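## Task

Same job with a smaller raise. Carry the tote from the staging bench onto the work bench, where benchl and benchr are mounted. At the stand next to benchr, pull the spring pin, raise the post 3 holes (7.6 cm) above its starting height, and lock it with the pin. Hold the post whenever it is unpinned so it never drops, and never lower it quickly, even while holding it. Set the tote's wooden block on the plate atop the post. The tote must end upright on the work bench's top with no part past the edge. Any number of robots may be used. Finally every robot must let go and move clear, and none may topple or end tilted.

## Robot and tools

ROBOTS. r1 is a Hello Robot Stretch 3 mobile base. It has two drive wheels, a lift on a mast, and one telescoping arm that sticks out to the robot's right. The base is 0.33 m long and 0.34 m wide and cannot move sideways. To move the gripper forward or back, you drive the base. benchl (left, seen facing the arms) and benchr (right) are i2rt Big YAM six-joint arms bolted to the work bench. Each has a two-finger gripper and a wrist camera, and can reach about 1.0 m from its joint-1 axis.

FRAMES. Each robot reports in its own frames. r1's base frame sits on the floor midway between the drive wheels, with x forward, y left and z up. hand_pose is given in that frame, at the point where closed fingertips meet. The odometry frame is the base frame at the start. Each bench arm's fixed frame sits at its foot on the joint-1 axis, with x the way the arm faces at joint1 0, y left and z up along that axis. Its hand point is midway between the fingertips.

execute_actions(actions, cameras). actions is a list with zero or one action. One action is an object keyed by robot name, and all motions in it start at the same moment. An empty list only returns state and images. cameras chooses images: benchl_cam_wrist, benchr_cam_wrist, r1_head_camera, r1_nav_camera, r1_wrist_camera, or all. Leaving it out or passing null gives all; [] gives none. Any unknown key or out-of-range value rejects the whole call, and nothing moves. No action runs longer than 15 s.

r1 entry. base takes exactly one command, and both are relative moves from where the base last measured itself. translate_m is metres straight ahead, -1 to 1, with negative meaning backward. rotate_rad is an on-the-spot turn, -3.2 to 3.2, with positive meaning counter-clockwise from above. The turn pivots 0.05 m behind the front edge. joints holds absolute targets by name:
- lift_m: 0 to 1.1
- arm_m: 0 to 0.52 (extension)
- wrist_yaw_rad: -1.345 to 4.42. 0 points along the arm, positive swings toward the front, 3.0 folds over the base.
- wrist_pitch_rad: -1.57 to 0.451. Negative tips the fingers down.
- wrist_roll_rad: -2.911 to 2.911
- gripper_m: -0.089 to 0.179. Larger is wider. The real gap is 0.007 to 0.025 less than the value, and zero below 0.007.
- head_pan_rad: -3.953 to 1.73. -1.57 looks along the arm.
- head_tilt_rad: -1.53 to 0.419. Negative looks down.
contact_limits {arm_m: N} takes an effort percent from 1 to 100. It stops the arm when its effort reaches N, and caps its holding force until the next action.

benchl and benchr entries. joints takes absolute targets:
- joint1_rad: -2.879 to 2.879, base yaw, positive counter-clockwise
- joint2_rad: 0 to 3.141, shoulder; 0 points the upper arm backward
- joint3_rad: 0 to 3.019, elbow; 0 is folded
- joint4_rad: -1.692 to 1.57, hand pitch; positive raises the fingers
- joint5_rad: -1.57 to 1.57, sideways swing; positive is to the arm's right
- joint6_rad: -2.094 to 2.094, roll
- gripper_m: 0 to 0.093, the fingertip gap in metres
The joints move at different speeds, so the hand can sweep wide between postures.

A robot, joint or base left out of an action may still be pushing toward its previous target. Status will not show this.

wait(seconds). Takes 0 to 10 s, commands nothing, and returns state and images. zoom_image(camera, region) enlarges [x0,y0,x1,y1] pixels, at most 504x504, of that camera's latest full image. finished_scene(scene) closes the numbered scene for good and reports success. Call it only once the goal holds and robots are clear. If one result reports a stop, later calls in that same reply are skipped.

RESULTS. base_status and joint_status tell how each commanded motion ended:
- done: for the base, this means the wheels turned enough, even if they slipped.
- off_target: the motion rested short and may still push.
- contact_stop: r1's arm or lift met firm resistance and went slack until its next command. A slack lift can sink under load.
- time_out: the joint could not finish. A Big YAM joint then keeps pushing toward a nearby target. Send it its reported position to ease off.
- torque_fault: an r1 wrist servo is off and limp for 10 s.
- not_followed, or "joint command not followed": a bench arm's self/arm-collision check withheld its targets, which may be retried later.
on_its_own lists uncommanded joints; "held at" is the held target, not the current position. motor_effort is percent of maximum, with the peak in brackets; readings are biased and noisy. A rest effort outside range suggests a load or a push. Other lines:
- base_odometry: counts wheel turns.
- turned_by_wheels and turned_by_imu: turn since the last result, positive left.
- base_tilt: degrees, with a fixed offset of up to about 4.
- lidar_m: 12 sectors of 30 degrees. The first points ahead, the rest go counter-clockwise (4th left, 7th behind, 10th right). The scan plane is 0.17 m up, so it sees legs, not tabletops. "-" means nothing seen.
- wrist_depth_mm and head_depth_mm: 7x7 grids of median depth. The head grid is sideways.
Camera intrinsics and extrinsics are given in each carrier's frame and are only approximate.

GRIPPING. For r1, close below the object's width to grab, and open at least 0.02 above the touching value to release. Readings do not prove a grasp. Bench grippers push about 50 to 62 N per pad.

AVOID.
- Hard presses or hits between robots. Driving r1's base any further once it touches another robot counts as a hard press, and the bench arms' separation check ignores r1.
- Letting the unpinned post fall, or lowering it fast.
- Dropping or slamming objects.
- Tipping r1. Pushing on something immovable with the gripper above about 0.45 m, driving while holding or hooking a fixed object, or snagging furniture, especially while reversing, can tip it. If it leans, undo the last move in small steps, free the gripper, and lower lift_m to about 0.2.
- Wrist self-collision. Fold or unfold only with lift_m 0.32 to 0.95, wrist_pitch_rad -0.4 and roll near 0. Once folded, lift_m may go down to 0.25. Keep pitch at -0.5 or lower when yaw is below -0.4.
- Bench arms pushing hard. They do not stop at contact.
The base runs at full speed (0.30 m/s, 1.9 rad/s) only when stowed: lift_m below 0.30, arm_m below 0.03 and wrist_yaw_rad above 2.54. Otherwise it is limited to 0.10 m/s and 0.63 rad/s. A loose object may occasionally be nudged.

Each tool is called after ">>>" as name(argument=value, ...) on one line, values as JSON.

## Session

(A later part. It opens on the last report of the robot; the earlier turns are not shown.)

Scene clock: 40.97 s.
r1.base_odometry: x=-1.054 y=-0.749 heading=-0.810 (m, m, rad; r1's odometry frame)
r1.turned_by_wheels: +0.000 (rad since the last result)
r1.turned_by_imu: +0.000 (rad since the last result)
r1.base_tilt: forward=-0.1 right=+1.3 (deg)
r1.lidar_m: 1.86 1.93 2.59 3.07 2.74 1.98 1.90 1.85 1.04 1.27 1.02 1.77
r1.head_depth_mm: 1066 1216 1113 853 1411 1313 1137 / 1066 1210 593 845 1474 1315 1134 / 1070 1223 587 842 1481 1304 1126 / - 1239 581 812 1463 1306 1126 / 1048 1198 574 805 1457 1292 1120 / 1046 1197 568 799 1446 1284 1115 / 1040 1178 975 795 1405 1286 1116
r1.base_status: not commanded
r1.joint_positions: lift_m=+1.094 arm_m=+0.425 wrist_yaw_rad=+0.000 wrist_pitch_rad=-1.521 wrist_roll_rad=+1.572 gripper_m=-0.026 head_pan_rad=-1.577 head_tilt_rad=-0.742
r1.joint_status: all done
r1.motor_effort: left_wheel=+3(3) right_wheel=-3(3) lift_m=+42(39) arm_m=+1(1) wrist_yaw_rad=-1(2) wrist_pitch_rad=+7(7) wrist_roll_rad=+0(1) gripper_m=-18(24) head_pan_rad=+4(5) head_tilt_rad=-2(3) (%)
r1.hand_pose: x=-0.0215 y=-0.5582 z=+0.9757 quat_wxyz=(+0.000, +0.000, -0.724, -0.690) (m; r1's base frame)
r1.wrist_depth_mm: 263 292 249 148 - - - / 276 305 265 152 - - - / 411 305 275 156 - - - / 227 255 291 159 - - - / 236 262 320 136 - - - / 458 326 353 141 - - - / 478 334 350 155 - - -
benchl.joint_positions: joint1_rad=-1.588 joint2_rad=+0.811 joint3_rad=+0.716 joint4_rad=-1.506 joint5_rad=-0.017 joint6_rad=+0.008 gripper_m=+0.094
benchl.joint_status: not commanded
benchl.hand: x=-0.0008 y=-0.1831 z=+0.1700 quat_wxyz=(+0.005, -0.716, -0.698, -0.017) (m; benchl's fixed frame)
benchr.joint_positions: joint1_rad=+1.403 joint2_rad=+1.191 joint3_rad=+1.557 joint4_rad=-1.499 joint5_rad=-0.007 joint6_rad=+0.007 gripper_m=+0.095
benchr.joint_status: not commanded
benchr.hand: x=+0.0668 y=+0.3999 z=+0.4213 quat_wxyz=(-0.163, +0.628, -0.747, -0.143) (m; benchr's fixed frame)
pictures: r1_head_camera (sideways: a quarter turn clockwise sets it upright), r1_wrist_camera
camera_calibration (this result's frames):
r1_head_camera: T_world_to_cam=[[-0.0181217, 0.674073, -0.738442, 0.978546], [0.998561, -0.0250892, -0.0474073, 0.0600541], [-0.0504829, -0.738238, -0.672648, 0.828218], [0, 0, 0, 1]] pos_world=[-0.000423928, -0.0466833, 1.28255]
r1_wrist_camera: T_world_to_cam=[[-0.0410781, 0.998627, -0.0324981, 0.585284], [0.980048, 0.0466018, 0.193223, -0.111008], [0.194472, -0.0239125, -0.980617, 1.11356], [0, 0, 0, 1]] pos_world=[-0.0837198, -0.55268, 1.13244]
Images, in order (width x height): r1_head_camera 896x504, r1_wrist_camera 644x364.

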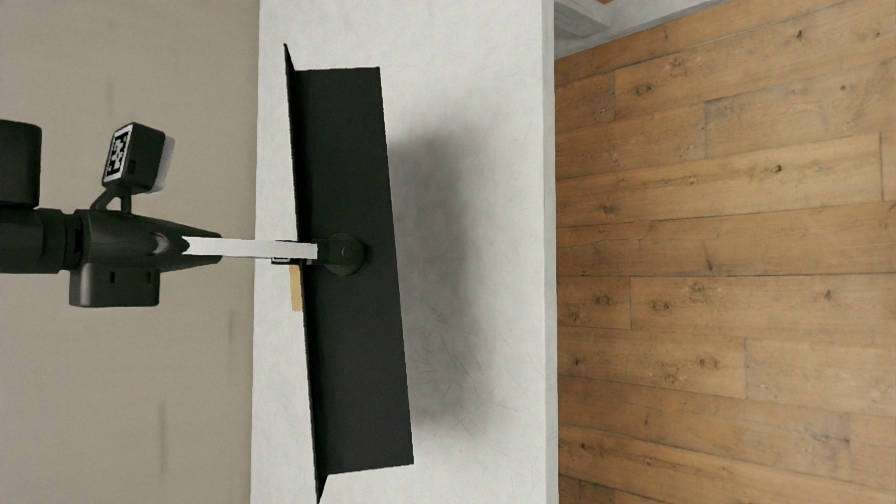

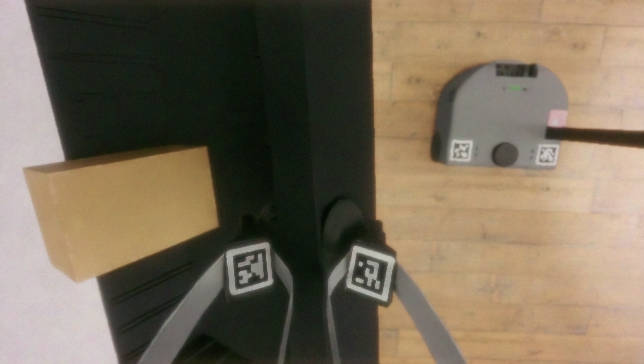

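>>> execute_actions(actions=[{"r1":{"joints":{"arm_m":0.1}}}], cameras=[])

>>> execute_actions(actions=[{"r1":{"base":{"rotate_rad":1.57},"joints":{"head_pan_rad":0,"head_tilt_rad":-0.45}}}], cameras=[])

>>> execute_actions(actions=[{"r1":{"base":{"translate_m":1.0}},"benchr":{"joints":{"joint2_rad":1.5,"joint3_rad":1.9,"joint4_rad":-1.6,"joint1_rad":1.37}}}], cameras=["r1_head_camera","r1_nav_camera","benchr_cam_wrist"])

Scene clock: 45.67 s.
r1.base_odometry: x=-1.054 y=-0.749 heading=-0.810 (m, m, rad; r1's odometry frame)
r1.turned_by_wheels: +0.000 (rad since the last result)
r1.turned_by_imu: +0.000 (rad since the last result)
r1.base_tilt: forward=-0.1 right=+1.3 (deg)
r1.lidar_m: 1.86 1.93 2.60 3.05 2.74 1.98 1.90 1.84 1.05 1.27 1.02 1.78
r1.head_depth_mm: - - 1187 789 349 354 1140 / - - 1202 818 562 350 1134 / - - - 805 575 345 1132 / 1024 - - - 504 343 1126 / 1050 1189 1163 780 506 337 1117 / 1044 1188 1066 824 559 333 1116 / 1042 1186 1049 820 555 329 1091
r1.base_status: not commanded
r1.joint_positions: lift_m=+1.094 arm_m=+0.100 wrist_yaw_rad=+0.000 wrist_pitch_rad=-1.521 wrist_roll_rad=+1.572 gripper_m=-0.026 head_pan_rad=-1.577 head_tilt_rad=-0.742
r1.joint_status: all done
r1.motor_effort: left_wheel=+3(3) right_wheel=-3(3) lift_m=+42(42) arm_m=-3(5) wrist_yaw_rad=-1(0) wrist_pitch_rad=+7(7) wrist_roll_rad=+0(1) gripper_m=-19(19) head_pan_rad=+5(4) head_tilt_rad=-3(3) (%)
r1.hand_pose: x=-0.0215 y=-0.2337 z=+0.9757 quat_wxyz=(+0.000, +0.000, -0.724, -0.690) (m; r1's base frame)
r1.wrist_depth_mm: 264 295 251 147 - - - / 276 306 265 151 - - - / 412 305 282 155 - - - / 231 256 294 159 - - - / 244 260 320 137 - - - / 458 332 354 141 - - - / 472 340 356 156 - - -
benchl.joint_positions: joint1_rad=-1.588 joint2_rad=+0.811 joint3_rad=+0.716 joint4_rad=-1.506 joint5_rad=-0.017 joint6_rad=+0.008 gripper_m=+0.094
benchl.joint_status: not commanded
benchl.hand: x=-0.0008 y=-0.1831 z=+0.1700 quat_wxyz=(+0.005, -0.716, -0.698, -0.017) (m; benchl's fixed frame)
benchr.joint_positions: joint1_rad=+1.403 joint2_rad=+1.191 joint3_rad=+1.557 joint4_rad=-1.499 joint5_rad=-0.007 joint6_rad=+0.007 gripper_m=+0.095
benchr.joint_status: not commanded
benchr.hand: x=+0.0668 y=+0.3999 z=+0.4213 quat_wxyz=(-0.163, +0.628, -0.747, -0.143) (m; benchr's fixed frame)
pictures: none
No camera images: the call's "cameras" was empty. Leave "cameras" out to get every camera's image.

Scene clock: 49.13 s.
r1.base_odometry: x=-1.054 y=-0.749 heading=+0.760 (m, m, rad; r1's odometry frame)
r1.turned_by_wheels: +1.570 (rad since the last result)
r1.turned_by_imu: +1.573 (rad since the last result)
r1.base_tilt: forward=-0.1 right=+1.4 (deg)
r1.lidar_m: 3.06 2.72 1.98 1.90 1.82 1.04 1.27 1.02 1.80 1.86 1.92 2.63
r1.head_depth_mm: 2911 3174 3442 2976 2085 1609 1305 / 2920 3128 3464 2965 2056 1598 1291 / 2900 3130 3424 2919 2063 1589 1298 / 2863 3105 3304 2907 2053 1577 1296 / 2863 3063 3393 2869 2025 1571 1287 / 2869 3015 3335 2829 2024 1573 1281 / 2815 3077 3327 2844 2021 1559 1282
r1.base_status: done
r1.joint_positions: lift_m=+1.094 arm_m=+0.100 wrist_yaw_rad=+0.000 wrist_pitch_rad=-1.521 wrist_roll_rad=+1.571 gripper_m=-0.026 head_pan_rad=-0.007 head_tilt_rad=-0.458
r1.joint_status: all done
r1.motor_effort: left_wheel=-4(9) right_wheel=+4(9) lift_m=+42(42) arm_m=-3(4) wrist_yaw_rad=-1(0) wrist_pitch_rad=+7(7) wrist_roll_rad=+0(0) gripper_m=-20(19) head_pan_rad=+4(52) head_tilt_rad=+3(16) (%)
r1.hand_pose: x=-0.0215 y=-0.2337 z=+0.9757 quat_wxyz=(+0.000, +0.000, -0.724, -0.690) (m; r1's base frame)
r1.wrist_depth_mm: 265 292 249 147 - - - / - 304 263 151 - - - / - 301 279 155 - - - / 242 257 292 159 - - - / 259 259 315 137 - - - / - 329 354 141 - - - / - 339 353 156 - - -
benchl.joint_positions: joint1_rad=-1.588 joint2_rad=+0.811 joint3_rad=+0.716 joint4_rad=-1.506 joint5_rad=-0.017 joint6_rad=+0.008 gripper_m=+0.094
benchl.joint_status: not commanded
benchl.hand: x=-0.0008 y=-0.1831 z=+0.1700 quat_wxyz=(+0.005, -0.716, -0.698, -0.017) (m; benchl's fixed frame)
benchr.joint_positions: joint1_rad=+1.403 joint2_rad=+1.191 joint3_rad=+1.557 joint4_rad=-1.499 joint5_rad=-0.007 joint6_rad=+0.007 gripper_m=+0.095
benchr.joint_status: not commanded
benchr.hand: x=+0.0668 y=+0.3999 z=+0.4213 quat_wxyz=(-0.163, +0.628, -0.747, -0.143) (m; benchr's fixed frame)
pictures: none
No camera images: the call's "cameras" was empty. Leave "cameras" out to get every camera's image.

Scene clock: 61.00 s.
r1.base_odometry: x=-0.329 y=-0.060 heading=+0.759 (m, m, rad; r1's odometry frame)
r1.turned_by_wheels: +0.000 (rad since the last result)
r1.turned_by_imu: -0.002 (rad since the last result)
r1.base_tilt: forward=-0.1 right=+1.3 (deg)
r1.lidar_m: 2.07 2.26 1.99 1.91 1.98 1.95 2.28 1.93 1.93 1.85 1.91 2.17
r1.head_depth_mm: 2081 2239 2443 2660 2103 1610 1300 / 2046 2248 2452 2621 2081 1601 1297 / 2013 2246 2340 2608 2078 1585 1289 / 2032 2221 2087 2605 2047 1582 1284 / 2037 2183 2079 2587 2042 1578 1284 / 2027 2188 2204 2556 2004 1571 1279 / 2019 2135 2024 2565 2013 1550 1273
r1.base_status: done
r1.joint_positions: lift_m=+1.094 arm_m=+0.100 wrist_yaw_rad=+0.000 wrist_pitch_rad=-1.521 wrist_roll_rad=+1.571 gripper_m=-0.026 head_pan_rad=-0.007 head_tilt_rad=-0.458
r1.joint_status: not commanded
r1.motor_effort: left_wheel=-4(6) right_wheel=+4(8) lift_m=+43(42) arm_m=-3(3) wrist_yaw_rad=-1(1) wrist_pitch_rad=+7(7) wrist_roll_rad=+0(1) gripper_m=-20(18) head_pan_rad=+5(5) head_tilt_rad=+3(3) (%)
r1.hand_pose: x=-0.0215 y=-0.2337 z=+0.9757 quat_wxyz=(+0.000, +0.000, -0.724, -0.690) (m; r1's base frame)
r1.wrist_depth_mm: 264 294 251 147 - - - / - 307 265 151 - - - / - 303 283 155 - - - / 244 255 293 159 - - - / 258 259 320 136 - - - / - 331 356 141 - - - / - 337 352 155 - - -
benchl.joint_positions: joint1_rad=-1.588 joint2_rad=+0.811 joint3_rad=+0.716 joint4_rad=-1.506 joint5_rad=-0.017 joint6_rad=+0.008 gripper_m=+0.094
benchl.joint_status: not commanded
benchl.hand: x=-0.0008 y=-0.1831 z=+0.1700 quat_wxyz=(+0.005, -0.716, -0.698, -0.017) (m; benchl's fixed frame)
benchr.joint_positions: joint1_rad=+1.377 joint2_rad=+1.507 joint3_rad=+1.843 joint4_rad=-1.592 joint5_rad=-0.007 joint6_rad=+0.007 gripper_m=+0.095
benchr.joint_status: all done
benchr.hand: x=+0.0958 y=+0.4931 z=+0.4047 quat_wxyz=(-0.118, +0.626, -0.764, -0.103) (m; benchr's fixed frame)
pictures: benchr_cam_wrist, r1_head_camera (sideways: a quarter turn clockwise sets it upright), r1_nav_camera (sideways: a quarter turn counterclockwise sets it upright)
camera_calibration (this result's frames):
benchr_cam_wrist: T_world_to_cam=[[0.980898, -0.194402, -0.00689508, 0.005014], [-0.183355, -0.935835, 0.300987, 0.362899], [-0.064965, -0.293973, -0.953603, 0.659183], [0, 0, 0, 1]] pos_world=[0.104445, 0.534371, 0.519406]
r1_head_camera: T_world_to_cam=[[-0.44062, -0.0191541, -0.897489, 1.18849], [0.0385184, 0.998448, -0.0402192, 0.0565686], [0.896867, -0.0522912, -0.439198, 0.518719], [0, 0, 0, 1]] pos_world=[0.0562709, -0.00659191, 1.29675]
r1_nav_camera: T_world_to_cam=[[0.461721, -0.0495836, 0.885638, -1.10672], [-0.0463748, -0.99842, -0.0317207, 0.0906658], [0.885812, -0.0264253, -0.463291, 0.55442], [0, 0, 0, 1]] pos_world=[0.0240903, 0.0502979, 1.23989]
Images, in order (width x height): benchr_cam_wrist 504x504, r1_head_camera 896x504, r1_nav_camera 672x504.

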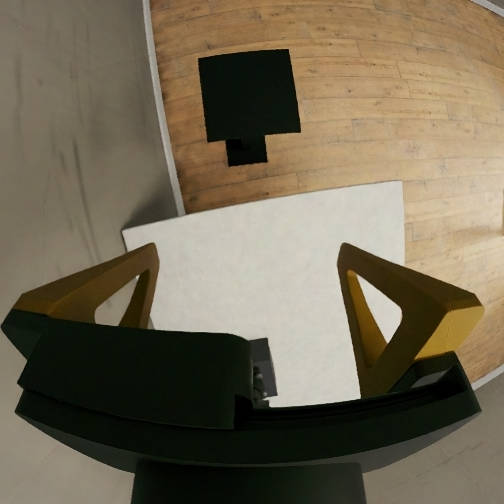

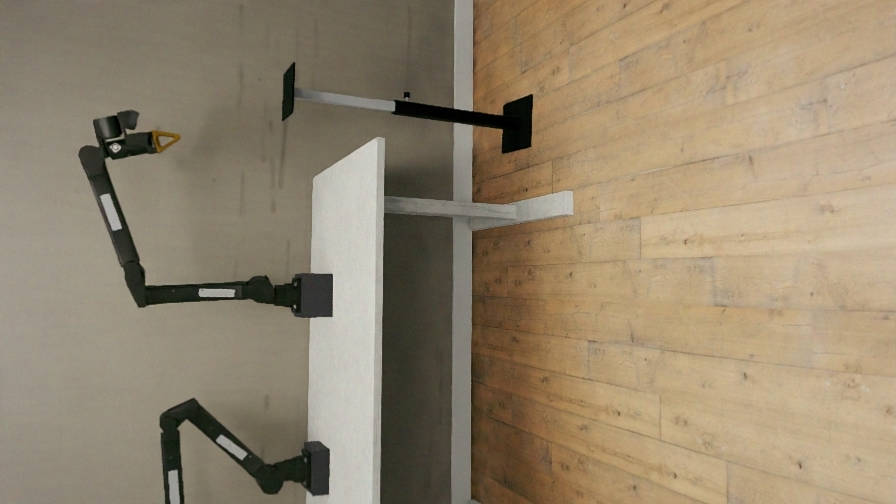

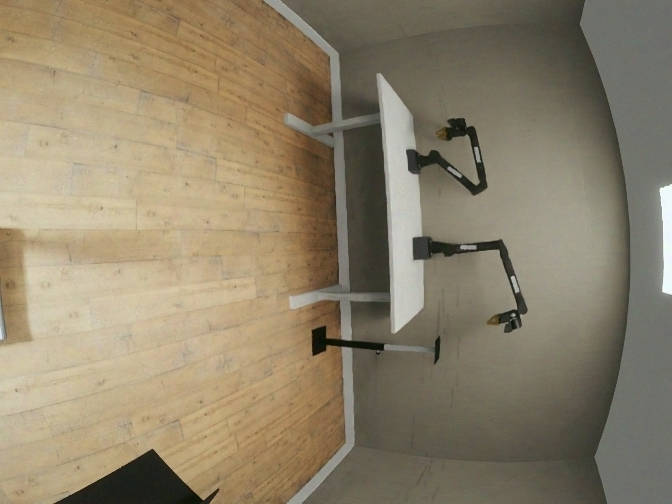

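>>> execute_actions(actions=[{"r1":{"base":{"translate_m":1.0},"joints":{"head_tilt_rad":-0.9}}}], cameras=["r1_head_camera","r1_nav_camera"])

Scene clock: 76.27 s.
r1.base_odometry: x=+0.397 y=+0.628 heading=+0.759 (m, m, rad; r1's odometry frame)
r1.turned_by_wheels: +0.000 (rad since the last result)
r1.turned_by_imu: -0.002 (rad since the last result)
r1.base_tilt: forward=+0.0 right=+1.3 (deg)
r1.lidar_m: 1.08 1.41 2.00 1.92 1.99 2.70 2.91 2.65 1.92 1.84 1.90 1.09
r1.head_depth_mm: 1293 1466 948 1614 1426 1243 1103 / 1284 1111 936 1651 1421 1238 1096 / 1287 1101 929 1572 1399 1227 1090 / 1267 1087 920 1632 1401 1229 1087 / 1037 1057 914 1624 1393 1218 1084 / 1248 1067 902 1609 1391 1215 1077 / 1235 1060 893 1609 1377 1211 1068
r1.base_status: done
r1.joint_positions: lift_m=+1.094 arm_m=+0.100 wrist_yaw_rad=+0.000 wrist_pitch_rad=-1.521 wrist_roll_rad=+1.571 gripper_m=-0.026 head_pan_rad=-0.007 head_tilt_rad=-0.889
r1.joint_status: all done
r1.motor_effort: left_wheel=-3(4) right_wheel=+4(8) lift_m=+43(42) arm_m=-4(3) wrist_yaw_rad=-1(1) wrist_pitch_rad=+7(7) wrist_roll_rad=+0(0) gripper_m=-18(19) head_pan_rad=+5(5) head_tilt_rad=-3(19) (%)
r1.hand_pose: x=-0.0215 y=-0.2337 z=+0.9757 quat_wxyz=(+0.000, +0.000, -0.724, -0.690) (m; r1's base frame)
r1.wrist_depth_mm: 266 297 251 146 - - - / - 307 265 152 - - - / - 304 280 155 - - - / 242 255 291 159 - - - / 257 260 315 136 - - - / - 332 354 141 - - - / - 337 356 156 - - -
benchl.joint_positions: joint1_rad=-1.588 joint2_rad=+0.811 joint3_rad=+0.716 joint4_rad=-1.506 joint5_rad=-0.017 joint6_rad=+0.008 gripper_m=+0.094
benchl.joint_status: not commanded
benchl.hand: x=-0.0008 y=-0.1831 z=+0.1700 quat_wxyz=(+0.005, -0.716, -0.698, -0.017) (m; benchl's fixed frame)
benchr.joint_positions: joint1_rad=+1.377 joint2_rad=+1.507 joint3_rad=+1.843 joint4_rad=-1.592 joint5_rad=-0.007 joint6_rad=+0.007 gripper_m=+0.095
benchr.joint_status: not commanded
benchr.hand: x=+0.0958 y=+0.4931 z=+0.4047 quat_wxyz=(-0.118, +0.626, -0.764, -0.103) (m; benchr's fixed frame)
pictures: r1_head_camera (sideways: a quarter turn clockwise sets it upright), r1_nav_camera (sideways: a quarter turn counterclockwise sets it upright)
camera_calibration (this result's frames):
r1_head_camera: T_world_to_cam=[[-0.77517, -0.0168619, -0.631527, 0.843842], [0.0187459, 0.99859, -0.0496723, 0.0689704], [0.631474, -0.050343, -0.773761, 0.955556], [0, 0, 0, 1]] pos_world=[0.0494189, -0.00653879, 1.27571]
r1_nav_camera: T_world_to_cam=[[0.789356, -0.0518252, 0.611744, -0.751717], [-0.0559273, -0.998358, -0.0124128, 0.0655749], [0.611382, -0.024415, -0.790959, 0.982324], [0, 0, 0, 1]] pos_world=[-0.00353598, 0.0504928, 1.23765]
Images, in order (width x height): r1_head_camera 896x504, r1_nav_camera 672x504.

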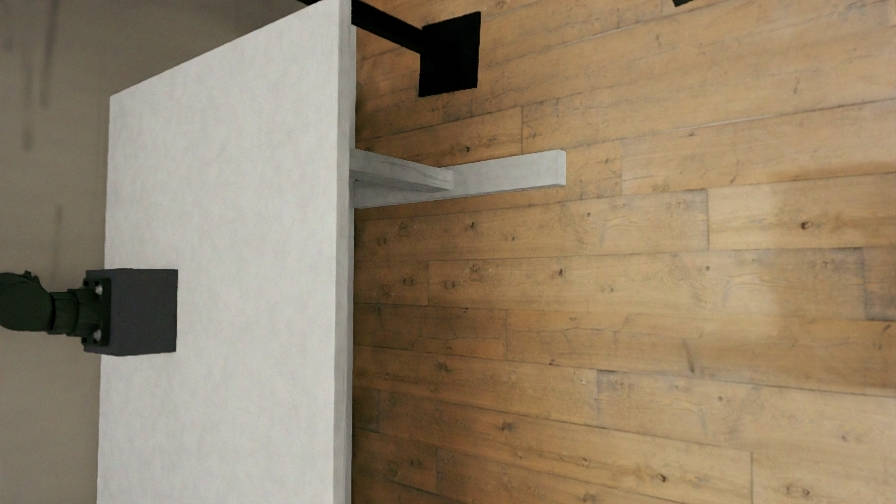

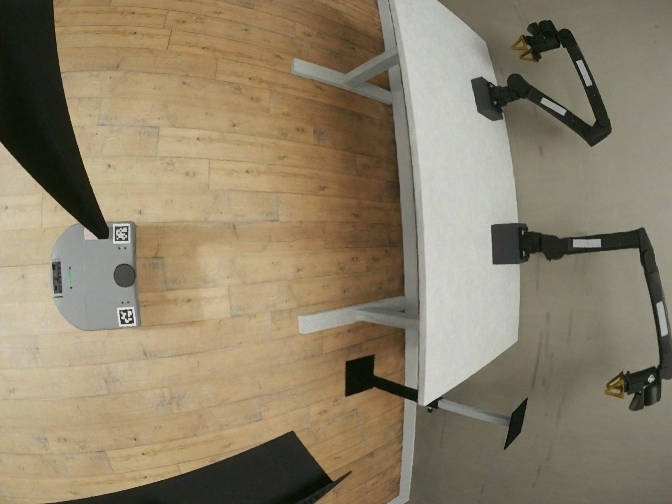

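>>> execute_actions(actions=[{"r1":{"base":{"translate_m":0.3}}}], cameras=[])

>>> execute_actions(actions=[{"r1":{"base":{"rotate_rad":1.57},"joints":{"head_pan_rad":-1.57}}}], cameras=[])

>>> execute_actions(actions=[{"r1":{"base":{"translate_m":0.3},"joints":{"arm_m":0.4}}}], cameras=[])

>>> execute_actions(actions=[{"r1":{"joints":{"lift_m":0.93}}}], cameras=["r1_head_camera","r1_nav_camera"])

Scene clock: 82.33 s.
r1.base_odometry: x=+0.614 y=+0.834 heading=+0.759 (m, m, rad; r1's odometry frame)
r1.turned_by_wheels: +0.000 (rad since the last result)
r1.turned_by_imu: -0.001 (rad since the last result)
r1.base_tilt: forward=+0.0 right=+1.3 (deg)
r1.lidar_m: 1.18 1.22 1.21 1.92 1.99 2.71 3.20 2.65 1.91 1.83 1.69 0.79
r1.head_depth_mm: 1021 1162 890 735 1400 1248 1100 / 1019 1106 880 730 1390 1237 1093 / 1008 1102 872 723 1353 1228 1089 / 991 1088 868 720 1374 1225 1085 / 745 857 861 715 1365 1216 1082 / 1000 1063 853 711 1357 1210 1077 / 999 1060 845 707 1355 1200 1071
r1.base_status: done
r1.joint_positions: lift_m=+1.094 arm_m=+0.100 wrist_yaw_rad=+0.000 wrist_pitch_rad=-1.521 wrist_roll_rad=+1.571 gripper_m=-0.026 head_pan_rad=-0.007 head_tilt_rad=-0.889
r1.joint_status: not commanded
r1.motor_effort: left_wheel=-3(4) right_wheel=+3(8) lift_m=+43(42) arm_m=-3(3) wrist_yaw_rad=-1(1) wrist_pitch_rad=+7(7) wrist_roll_rad=+0(0) gripper_m=-19(19) head_pan_rad=+5(4) head_tilt_rad=-3(4) (%)
r1.hand_pose: x=-0.0215 y=-0.2337 z=+0.9757 quat_wxyz=(+0.000, +0.000, -0.724, -0.690) (m; r1's base frame)
r1.wrist_depth_mm: 268 296 249 147 - - - / - 305 263 151 - - - / - 303 278 155 - - - / 242 257 292 159 - - - / 257 260 318 137 - - - / - 332 354 142 - - - / - 339 350 155 - - -
benchl.joint_positions: joint1_rad=-1.588 joint2_rad=+0.811 joint3_rad=+0.716 joint4_rad=-1.506 joint5_rad=-0.017 joint6_rad=+0.008 gripper_m=+0.094
benchl.joint_status: not commanded
benchl.hand: x=-0.0008 y=-0.1831 z=+0.1700 quat_wxyz=(+0.005, -0.716, -0.698, -0.017) (m; benchl's fixed frame)
benchr.joint_positions: joint1_rad=+1.377 joint2_rad=+1.507 joint3_rad=+1.843 joint4_rad=-1.592 joint5_rad=-0.007 joint6_rad=+0.007 gripper_m=+0.095
benchr.joint_status: not commanded
benchr.hand: x=+0.0958 y=+0.4931 z=+0.4047 quat_wxyz=(-0.118, +0.626, -0.764, -0.103) (m; benchr's fixed frame)
pictures: none
No camera images: the call's "cameras" was empty. Leave "cameras" out to get every camera's image.

Scene clock: 85.80 s.
r1.base_odometry: x=+0.614 y=+0.834 heading=+2.329 (m, m, rad; r1's odometry frame)
r1.turned_by_wheels: +1.570 (rad since the last result)
r1.turned_by_imu: +1.573 (rad since the last result)
r1.base_tilt: forward=+0.0 right=+1.3 (deg)
r1.lidar_m: 1.92 2.00 2.72 3.19 2.61 1.91 1.83 1.68 0.79 1.18 1.22 1.20
r1.head_depth_mm: - 1130 - 488 363 1241 1098 / - 1110 852 582 359 1236 1093 / - - - 578 356 1222 1109 / 760 - - 502 354 1224 1114 / 954 888 815 564 348 1219 1096 / 1010 1067 852 572 344 1195 1077 / 1008 1059 845 564 341 1186 1071
r1.base_status: done
r1.joint_positions: lift_m=+1.094 arm_m=+0.100 wrist_yaw_rad=+0.000 wrist_pitch_rad=-1.521 wrist_roll_rad=+1.571 gripper_m=-0.026 head_pan_rad=-1.563 head_tilt_rad=-0.889
r1.joint_status: all done
r1.motor_effort: left_wheel=-4(9) right_wheel=+4(9) lift_m=+43(42) arm_m=-3(3) wrist_yaw_rad=-1(1) wrist_pitch_rad=+7(7) wrist_roll_rad=-1(0) gripper_m=-18(18) head_pan_rad=-4(52) head_tilt_rad=-3(3) (%)
r1.hand_pose: x=-0.0215 y=-0.2337 z=+0.9757 quat_wxyz=(+0.000, +0.000, -0.724, -0.690) (m; r1's base frame)
r1.wrist_depth_mm: 264 294 250 146 - - - / 275 307 265 150 - - - / 406 298 280 155 - - - / 231 255 292 159 - - - / 243 260 317 137 - - - / 459 329 351 141 - - - / 472 342 356 156 - - -
benchl.joint_positions: joint1_rad=-1.588 joint2_rad=+0.811 joint3_rad=+0.716 joint4_rad=-1.506 joint5_rad=-0.017 joint6_rad=+0.008 gripper_m=+0.094
benchl.joint_status: not commanded
benchl.hand: x=-0.0008 y=-0.1831 z=+0.1700 quat_wxyz=(+0.005, -0.716, -0.698, -0.017) (m; benchl's fixed frame)
benchr.joint_positions: joint1_rad=+1.377 joint2_rad=+1.507 joint3_rad=+1.843 joint4_rad=-1.592 joint5_rad=-0.007 joint6_rad=+0.007 gripper_m=+0.095
benchr.joint_status: not commanded
benchr.hand: x=+0.0958 y=+0.4931 z=+0.4047 quat_wxyz=(-0.118, +0.626, -0.764, -0.103) (m; benchr's fixed frame)
pictures: none
No camera images: the call's "cameras" was empty. Leave "cameras" out to get every camera's image.

Scene clock: 90.53 s.
r1.base_odometry: x=+0.408 y=+1.052 heading=+2.329 (m, m, rad; r1's odometry frame)
r1.turned_by_wheels: +0.000 (rad since the last result)
r1.turned_by_imu: -0.001 (rad since the last result)
r1.base_tilt: forward=+0.0 right=+1.3 (deg)
r1.lidar_m: 1.63 1.69 2.30 3.18 3.05 2.22 2.14 1.19 0.93 1.18 0.98 1.66
r1.head_depth_mm: 763 1076 861 734 1358 1237 1100 / 1013 839 809 731 1389 1234 1096 / 1035 1088 802 723 1376 1231 1113 / 1040 1093 797 718 1370 1225 1111 / 1005 1069 789 712 1370 1219 1101 / 1004 1065 540 711 1358 1214 1074 / 989 890 798 705 1350 1205 1072
r1.base_status: done
r1.joint_positions: lift_m=+1.094 arm_m=+0.400 wrist_yaw_rad=+0.000 wrist_pitch_rad=-1.521 wrist_roll_rad=+1.571 gripper_m=-0.026 head_pan_rad=-1.563 head_tilt_rad=-0.889
r1.joint_status: all done
r1.motor_effort: left_wheel=-3(4) right_wheel=+3(8) lift_m=+43(42) arm_m=+3(4) wrist_yaw_rad=+0(1) wrist_pitch_rad=+7(7) wrist_roll_rad=+0(1) gripper_m=-19(19) head_pan_rad=-4(4) head_tilt_rad=-3(4) (%)
r1.hand_pose: x=-0.0215 y=-0.5330 z=+0.9757 quat_wxyz=(+0.000, +0.000, -0.724, -0.690) (m; r1's base frame)
r1.wrist_depth_mm: 262 292 251 147 385 - - / 274 306 264 150 400 - - / 409 304 280 156 412 - - / 231 257 294 159 432 - - / 245 261 319 137 - - - / 458 334 356 141 - - - / 480 339 355 155 - - -
benchl.joint_positions: joint1_rad=-1.588 joint2_rad=+0.811 joint3_rad=+0.716 joint4_rad=-1.506 joint5_rad=-0.017 joint6_rad=+0.008 gripper_m=+0.094
benchl.joint_status: not commanded
benchl.hand: x=-0.0008 y=-0.1831 z=+0.1700 quat_wxyz=(+0.005, -0.716, -0.698, -0.017) (m; benchl's fixed frame)
benchr.joint_positions: joint1_rad=+1.377 joint2_rad=+1.507 joint3_rad=+1.843 joint4_rad=-1.592 joint5_rad=-0.007 joint6_rad=+0.007 gripper_m=+0.095
benchr.joint_status: not commanded
benchr.hand: x=+0.0958 y=+0.4931 z=+0.4047 quat_wxyz=(-0.118, +0.626, -0.764, -0.103) (m; benchr's fixed frame)
pictures: none
No camera images: the call's "cameras" was empty. Leave "cameras" out to get every camera's image.

Scene clock: 92.87 s.
r1.base_odometry: x=+0.408 y=+1.052 heading=+2.329 (m, m, rad; r1's odometry frame)
r1.turned_by_wheels: +0.000 (rad since the last result)
r1.turned_by_imu: +0.000 (rad since the last result)
r1.base_tilt: forward=+0.0 right=+1.3 (deg)
r1.lidar_m: 1.62 1.69 2.29 3.19 3.04 2.21 2.14 1.19 0.93 1.18 0.98 1.65
r1.head_depth_mm: 856 - - 731 1358 1236 1098 / - 876 759 716 1380 1236 1092 / - - 849 706 1377 1229 1108 / 993 - 803 702 1367 1222 1112 / 1010 1074 812 697 1368 1217 1098 / 1008 1071 809 681 1357 1218 1085 / 984 923 824 705 1352 1209 1074
r1.base_status: not commanded
r1.joint_positions: lift_m=+0.931 arm_m=+0.400 wrist_yaw_rad=+0.000 wrist_pitch_rad=-1.505 wrist_roll_rad=+1.569 gripper_m=-0.026 head_pan_rad=-1.563 head_tilt_rad=-0.889
r1.joint_status: all done
r1.motor_effort: left_wheel=-3(6) right_wheel=+3(5) lift_m=+15(41) arm_m=+3(3) wrist_yaw_rad=-1(0) wrist_pitch_rad=+2(8) wrist_roll_rad=+1(0) gripper_m=-17(18) head_pan_rad=-4(4) head_tilt_rad=-3(3) (%)
r1.hand_pose: x=-0.0215 y=-0.5370 z=+0.8120 quat_wxyz=(+0.001, +0.001, -0.730, -0.684) (m; r1's base frame)
r1.wrist_depth_mm: 227 216 205 229 232 911 913 / 236 222 213 121 240 236 955 / 243 232 220 125 246 248 956 / 228 240 228 130 255 - 975 / 214 249 238 132 263 - - / 213 260 248 137 272 - - / 278 276 256 143 284 - -
benchl.joint_positions: joint1_rad=-1.588 joint2_rad=+0.811 joint3_rad=+0.716 joint4_rad=-1.506 joint5_rad=-0.017 joint6_rad=+0.008 gripper_m=+0.094
benchl.joint_status: not commanded
benchl.hand: x=-0.0008 y=-0.1831 z=+0.1700 quat_wxyz=(+0.005, -0.716, -0.698, -0.017) (m; benchl's fixed frame)
benchr.joint_positions: joint1_rad=+1.377 joint2_rad=+1.507 joint3_rad=+1.843 joint4_rad=-1.592 joint5_rad=-0.007 joint6_rad=+0.007 gripper_m=+0.095
benchr.joint_status: not commanded
benchr.hand: x=+0.0958 y=+0.4931 z=+0.4047 quat_wxyz=(-0.118, +0.626, -0.764, -0.103) (m; benchr's fixed frame)
pictures: r1_head_camera (sideways: a quarter turn clockwise sets it upright), r1_nav_camera (sideways: a quarter turn counterclockwise sets it upright)
camera_calibration (this result's frames):
r1_head_camera: T_world_to_cam=[[-0.0282762, 0.775028, -0.631294, 0.838982], [0.998757, -0.00402431, -0.0496758, 0.0629969], [-0.0410407, -0.631914, -0.773951, 0.959906], [0, 0, 0, 1]] pos_world=[0.000199764, -0.0434026, 1.27569]
r1_nav_camera: T_world_to_cam=[[-0.0401946, -0.790218, 0.611506, -0.746347], [-0.999073, 0.0412238, -0.0123981, 0.0713089], [-0.0154114, -0.611438, -0.791143, 0.986387], [0, 0, 0, 1]] pos_world=[0.0564453, 0.0103978, 1.23765]
Images, in order (width x height): r1_head_camera 896x504, r1_nav_camera 672x504.

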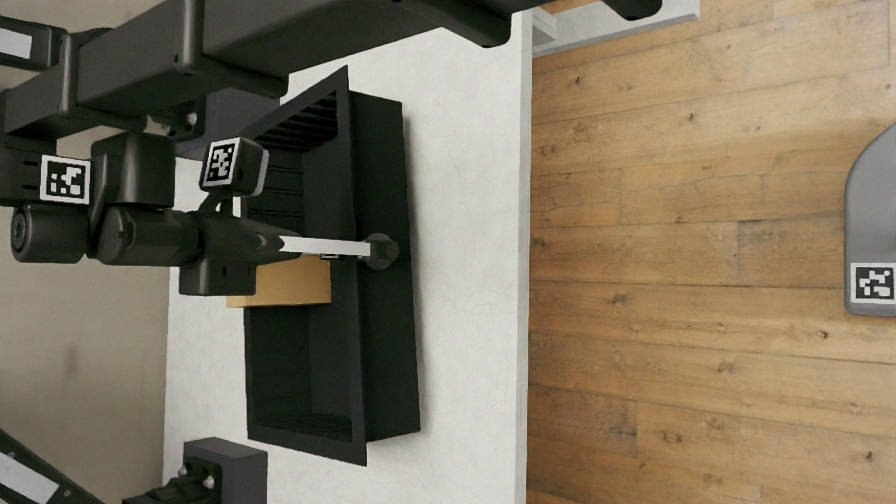

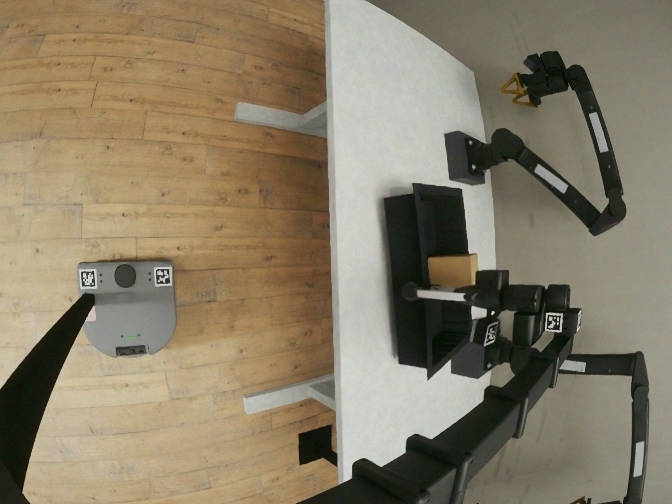

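>>> execute_actions(actions=[{"r1":{"joints":{"lift_m":0.97,"arm_m":0.34}}}], cameras=[])

>>> execute_actions(actions=[{"r1":{"joints":{"lift_m":0.935}}}], cameras=[])

>>> execute_actions(actions=[{"r1":{"joints":{"gripper_m":0.07}}}], cameras=[])

>>> execute_actions(actions=[{"r1":{"joints":{"lift_m":1.05}}}], cameras=[])

>>> execute_actions(actions=[{"r1":{"base":{"translate_m":-0.6},"joints":{"arm_m":0,"head_pan_rad":-2.0,"head_tilt_rad":-0.8}}}], cameras=["r1_head_camera","r1_nav_camera"])

Scene clock: 95.80 s.
r1.base_odometry: x=+0.408 y=+1.052 heading=+2.329 (m, m, rad; r1's odometry frame)
r1.turned_by_wheels: +0.000 (rad since the last result)
r1.turned_by_imu: +0.000 (rad since the last result)
r1.base_tilt: forward=+0.0 right=+1.3 (deg)
r1.lidar_m: 1.63 1.69 2.30 3.16 3.05 2.21 2.13 1.19 0.93 1.18 0.98 1.66
r1.head_depth_mm: - - 881 732 1354 1241 1098 / - 876 709 695 1392 1236 1100 / - 1093 816 690 1379 1230 1113 / 1013 - 726 677 1369 1226 1115 / 1006 1078 776 666 1362 1218 1095 / 1003 1061 786 662 1355 1213 1071 / 992 922 797 686 1350 1207 1073
r1.base_status: not commanded
r1.joint_positions: lift_m=+0.969 arm_m=+0.340 wrist_yaw_rad=+0.000 wrist_pitch_rad=-1.480 wrist_roll_rad=+1.569 gripper_m=-0.026 head_pan_rad=-1.563 head_tilt_rad=-0.889
r1.joint_status: all done
r1.motor_effort: left_wheel=-3(3) right_wheel=+3(3) lift_m=+39(41) arm_m=-4(4) wrist_yaw_rad=-1(1) wrist_pitch_rad=-6(8) wrist_roll_rad=+1(0) gripper_m=-18(19) head_pan_rad=-4(3) head_tilt_rad=-3(3) (%)
r1.hand_pose: x=-0.0215 y=-0.4843 z=+0.8506 quat_wxyz=(+0.001, +0.001, -0.738, -0.675) (m; r1's base frame)
r1.wrist_depth_mm: 267 249 220 178 268 919 922 / 270 260 228 179 277 - 936 / 269 272 238 179 286 - 954 / 229 266 248 133 - - - / 213 267 267 135 - - - / 213 305 277 140 - - - / 269 317 285 201 - - -
benchl.joint_positions: joint1_rad=-1.588 joint2_rad=+0.811 joint3_rad=+0.716 joint4_rad=-1.506 joint5_rad=-0.017 joint6_rad=+0.008 gripper_m=+0.094
benchl.joint_status: not commanded
benchl.hand: x=-0.0008 y=-0.1831 z=+0.1700 quat_wxyz=(+0.005, -0.716, -0.698, -0.017) (m; benchl's fixed frame)
benchr.joint_positions: joint1_rad=+1.377 joint2_rad=+1.507 joint3_rad=+1.843 joint4_rad=-1.592 joint5_rad=-0.007 joint6_rad=+0.007 gripper_m=+0.095
benchr.joint_status: not commanded
benchr.hand: x=+0.0958 y=+0.4931 z=+0.4047 quat_wxyz=(-0.118, +0.626, -0.764, -0.103) (m; benchr's fixed frame)
pictures: none
No camera images: the call's "cameras" was empty. Leave "cameras" out to get every camera's image.

Scene clock: 96.93 s.
r1.base_odometry: x=+0.408 y=+1.052 heading=+2.329 (m, m, rad; r1's odometry frame)
r1.turned_by_wheels: +0.000 (rad since the last result)
r1.turned_by_imu: +0.000 (rad since the last result)
r1.base_tilt: forward=-0.1 right=+1.3 (deg)
r1.lidar_m: 1.63 1.68 2.30 3.17 3.05 2.21 2.14 1.19 0.92 1.18 0.98 1.66
r1.head_depth_mm: 734 - - 730 1381 1241 1098 / 954 879 751 693 1382 1235 1089 / - - 819 675 1386 1229 1111 / 977 - 768 671 1374 1227 1113 / 1010 1075 792 652 1359 1216 1099 / 1006 1060 789 640 1361 1212 1074 / 987 924 820 687 1353 1210 1070
r1.base_status: not commanded
r1.joint_positions: lift_m=+0.936 arm_m=+0.340 wrist_yaw_rad=+0.000 wrist_pitch_rad=-1.501 wrist_roll_rad=+1.569 gripper_m=-0.026 head_pan_rad=-1.563 head_tilt_rad=-0.889
r1.joint_status: all done
r1.motor_effort: left_wheel=-3(3) right_wheel=+4(4) lift_m=+14(36) arm_m=-3(4) wrist_yaw_rad=-1(1) wrist_pitch_rad=+0(6) wrist_roll_rad=+1(1) gripper_m=-18(18) head_pan_rad=-4(4) head_tilt_rad=-3(3) (%)
r1.hand_pose: x=-0.0215 y=-0.4788 z=+0.8170 quat_wxyz=(+0.001, +0.001, -0.731, -0.682) (m; r1's base frame)
r1.wrist_depth_mm: 230 220 206 235 239 907 888 / 239 229 214 122 245 - 922 / 249 236 222 126 253 - 965 / 232 245 229 130 988 - 1000 / 215 252 242 133 - - - / 215 266 248 137 - - - / 274 283 258 145 - - -
benchl.joint_positions: joint1_rad=-1.588 joint2_rad=+0.811 joint3_rad=+0.716 joint4_rad=-1.506 joint5_rad=-0.017 joint6_rad=+0.008 gripper_m=+0.094
benchl.joint_status: not commanded
benchl.hand: x=-0.0008 y=-0.1831 z=+0.1700 quat_wxyz=(+0.005, -0.716, -0.698, -0.017) (m; benchl's fixed frame)
benchr.joint_positions: joint1_rad=+1.377 joint2_rad=+1.507 joint3_rad=+1.843 joint4_rad=-1.592 joint5_rad=-0.007 joint6_rad=+0.007 gripper_m=+0.095
benchr.joint_status: not commanded
benchr.hand: x=+0.0958 y=+0.4931 z=+0.4047 quat_wxyz=(-0.118, +0.626, -0.764, -0.103) (m; benchr's fixed frame)
pictures: none
No camera images: the call's "cameras" was empty. Leave "cameras" out to get every camera's image.

Scene clock: 98.40 s.
r1.base_odometry: x=+0.408 y=+1.052 heading=+2.329 (m, m, rad; r1's odometry frame)
r1.turned_by_wheels: +0.000 (rad since the last result)
r1.turned_by_imu: +0.000 (rad since the last result)
r1.base_tilt: forward=+0.0 right=+1.3 (deg)
r1.lidar_m: 1.63 1.68 2.30 3.17 3.06 2.22 2.14 1.19 0.93 1.18 0.98 1.66
r1.head_depth_mm: 734 - - 723 1391 1240 1098 / 953 874 782 679 1387 1240 1097 / - - 812 675 1376 1229 1111 / 978 - 773 670 1360 1221 1108 / 1010 1076 783 656 1370 1219 1101 / 1008 1068 786 648 1355 1213 1077 / 984 924 818 676 1346 1207 1072
r1.base_status: not commanded
r1.joint_positions: lift_m=+0.935 arm_m=+0.340 wrist_yaw_rad=+0.000 wrist_pitch_rad=-1.486 wrist_roll_rad=+1.569 gripper_m=+0.070 head_pan_rad=-1.563 head_tilt_rad=-0.889
r1.joint_status: all done
r1.motor_effort: left_wheel=-3(3) right_wheel=+3(4) lift_m=+17(17) arm_m=-3(2) wrist_yaw_rad=-1(1) wrist_pitch_rad=-4(5) wrist_roll_rad=+0(1) gripper_m=+2(79) head_pan_rad=-4(4) head_tilt_rad=-4(3) (%)
r1.hand_pose: x=-0.0215 y=-0.4825 z=+0.8168 quat_wxyz=(+0.001, +0.001, -0.736, -0.677) (m; r1's base frame)
r1.wrist_depth_mm: 240 231 221 211 235 915 884 / 247 239 228 217 243 - 909 / 254 246 236 225 250 - 930 / 213 252 244 231 261 983 957 / 199 258 251 241 - - 989 / 198 274 261 250 279 - - / 258 287 273 261 - - -
benchl.joint_positions: joint1_rad=-1.588 joint2_rad=+0.811 joint3_rad=+0.716 joint4_rad=-1.506 joint5_rad=-0.017 joint6_rad=+0.008 gripper_m=+0.094
benchl.joint_status: not commanded
benchl.hand: x=-0.0008 y=-0.1831 z=+0.1700 quat_wxyz=(+0.005, -0.716, -0.698, -0.017) (m; benchl's fixed frame)
benchr.joint_positions: joint1_rad=+1.377 joint2_rad=+1.507 joint3_rad=+1.843 joint4_rad=-1.592 joint5_rad=-0.007 joint6_rad=+0.007 gripper_m=+0.095
benchr.joint_status: not commanded
benchr.hand: x=+0.0958 y=+0.4931 z=+0.4047 quat_wxyz=(-0.118, +0.626, -0.764, -0.103) (m; benchr's fixed frame)
pictures: none
No camera images: the call's "cameras" was empty. Leave "cameras" out to get every camera's image.

Scene clock: 100.40 s.
r1.base_odometry: x=+0.408 y=+1.052 heading=+2.329 (m, m, rad; r1's odometry frame)
r1.turned_by_wheels: +0.000 (rad since the last result)
r1.turned_by_imu: +0.000 (rad since the last result)
r1.base_tilt: forward=-0.1 right=+1.3 (deg)
r1.lidar_m: 1.62 1.68 2.30 3.16 3.04 2.22 2.14 1.19 0.93 1.18 0.98 1.66
r1.head_depth_mm: 762 1084 885 718 1365 1237 1103 / 991 874 836 665 1391 1240 1095 / 1011 1053 795 718 1376 1223 1112 / - 1045 785 640 1374 1226 1113 / 1009 1077 785 693 1361 1211 1098 / 1011 1065 783 707 1361 1210 1074 / 988 922 844 659 1346 1202 1075
r1.base_status: not commanded
r1.joint_positions: lift_m=+1.049 arm_m=+0.340 wrist_yaw_rad=+0.000 wrist_pitch_rad=-1.501 wrist_roll_rad=+1.569 gripper_m=+0.070 head_pan_rad=-1.563 head_tilt_rad=-0.889
r1.joint_status: all done
r1.motor_effort: left_wheel=-3(3) right_wheel=+3(3) lift_m=+37(41) arm_m=-2(2) wrist_yaw_rad=+0(1) wrist_pitch_rad=+0(5) wrist_roll_rad=+0(0) gripper_m=+1(2) head_pan_rad=-4(4) head_tilt_rad=-3(3) (%)
r1.hand_pose: x=-0.0215 y=-0.4788 z=+0.9308 quat_wxyz=(+0.001, +0.001, -0.731, -0.682) (m; r1's base frame)
r1.wrist_depth_mm: 348 297 344 341 315 999 985 / 360 297 355 351 272 - - / 377 316 365 360 301 - - / 386 336 319 307 371 - - / 400 334 387 391 - - - / 413 409 410 404 405 - - / 431 342 395 390 402 - -
benchl.joint_positions: joint1_rad=-1.588 joint2_rad=+0.811 joint3_rad=+0.716 joint4_rad=-1.506 joint5_rad=-0.017 joint6_rad=+0.008 gripper_m=+0.094
benchl.joint_status: not commanded
benchl.hand: x=-0.0008 y=-0.1831 z=+0.1700 quat_wxyz=(+0.005, -0.716, -0.698, -0.017) (m; benchl's fixed frame)
benchr.joint_positions: joint1_rad=+1.377 joint2_rad=+1.507 joint3_rad=+1.843 joint4_rad=-1.592 joint5_rad=-0.007 joint6_rad=+0.007 gripper_m=+0.095
benchr.joint_status: not commanded
benchr.hand: x=+0.0958 y=+0.4931 z=+0.4047 quat_wxyz=(-0.118, +0.626, -0.764, -0.103) (m; benchr's fixed frame)
pictures: none
No camera images: the call's "cameras" was empty. Leave "cameras" out to get every camera's image.

Scene clock: 107.80 s.
r1.base_odometry: x=+0.821 y=+0.616 heading=+2.329 (m, m, rad; r1's odometry frame)
r1.turned_by_wheels: +0.000 (rad since the last result)
r1.turned_by_imu: +0.001 (rad since the last result)
r1.base_tilt: forward=-0.1 right=+1.3 (deg)
r1.lidar_m: 2.22 2.31 3.16 3.16 2.18 1.60 1.53 1.58 0.83 0.75 1.22 1.45
r1.head_depth_mm: - - 1978 1749 1495 1277 1116 / - - - - 1475 1279 1121 / - - - - - 1250 1110 / - - - - - 1254 1105 / - - - - - 1240 1135 / - - - - - - 1098 / - - - - - - 1084
r1.base_status: done
r1.joint_positions: lift_m=+1.049 arm_m=+0.001 wrist_yaw_rad=+0.000 wrist_pitch_rad=-1.500 wrist_roll_rad=+1.569 gripper_m=+0.070 head_pan_rad=-1.993 head_tilt_rad=-0.804
r1.joint_status: all done
joint sent to its limit — the command would take r1.arm_m past its lower limit, so that joint was sent only as far as its limit.
r1.motor_effort: left_wheel=-3(9) right_wheel=+3(4) lift_m=+37(37) arm_m=-4(4) wrist_yaw_rad=-1(0) wrist_pitch_rad=+0(0) wrist_roll_rad=+0(0) gripper_m=+0(1) head_pan_rad=-4(38) head_tilt_rad=+1(8) (%)
r1.hand_pose: x=-0.0215 y=-0.1403 z=+0.9308 quat_wxyz=(+0.001, +0.001, -0.732, -0.682) (m; r1's base frame)
r1.wrist_depth_mm: - - - - - - 981 / - - - - - - - / 375 - - - - - - / 392 - - - - - - / 398 - - - - - - / 419 - - - - - - / 431 - - - - - -
benchl.joint_positions: joint1_rad=-1.588 joint2_rad=+0.811 joint3_rad=+0.716 joint4_rad=-1.506 joint5_rad=-0.017 joint6_rad=+0.008 gripper_m=+0.094
benchl.joint_status: not commanded
benchl.hand: x=-0.0008 y=-0.1831 z=+0.1700 quat_wxyz=(+0.005, -0.716, -0.698, -0.017) (m; benchl's fixed frame)
benchr.joint_positions: joint1_rad=+1.377 joint2_rad=+1.507 joint3_rad=+1.843 joint4_rad=-1.592 joint5_rad=-0.007 joint6_rad=+0.007 gripper_m=+0.095
benchr.joint_status: not commanded
benchr.hand: x=+0.0958 y=+0.4931 z=+0.4047 quat_wxyz=(-0.118, +0.626, -0.764, -0.103) (m; benchr's fixed frame)
pictures: r1_head_camera (sideways: a quarter turn clockwise sets it upright), r1_nav_camera (sideways: a quarter turn counterclockwise sets it upright)
camera_calibration (this result's frames):
r1_head_camera: T_world_to_cam=[[0.273965, 0.664451, -0.695305, 0.920547], [0.904511, -0.423685, -0.0484882, 0.0620312], [-0.326808, -0.615626, -0.717078, 0.88769], [0, 0, 0, 1]] pos_world=[-0.0182008, -0.0388912, 1.27961]
r1_nav_camera: T_world_to_cam=[[-0.343209, -0.651222, 0.676843, -0.829632], [-0.891528, 0.452664, -0.0165409, 0.0760479], [-0.295611, -0.609102, -0.735941, 0.916315], [0, 0, 0, 1]] pos_world=[0.0539343, -0.0165699, 1.23714]
Images, in order (width x height): r1_head_camera 896x504, r1_nav_camera 672x504.

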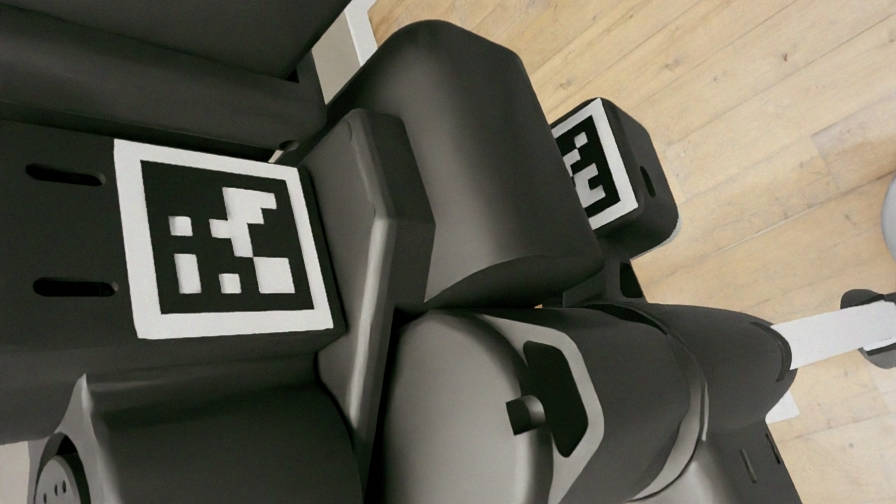

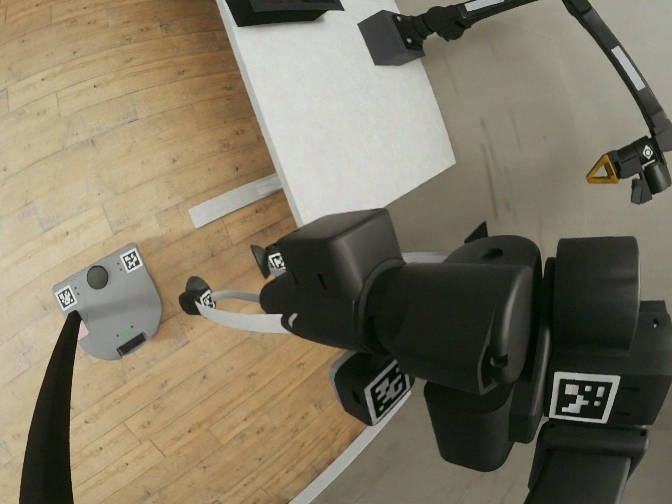

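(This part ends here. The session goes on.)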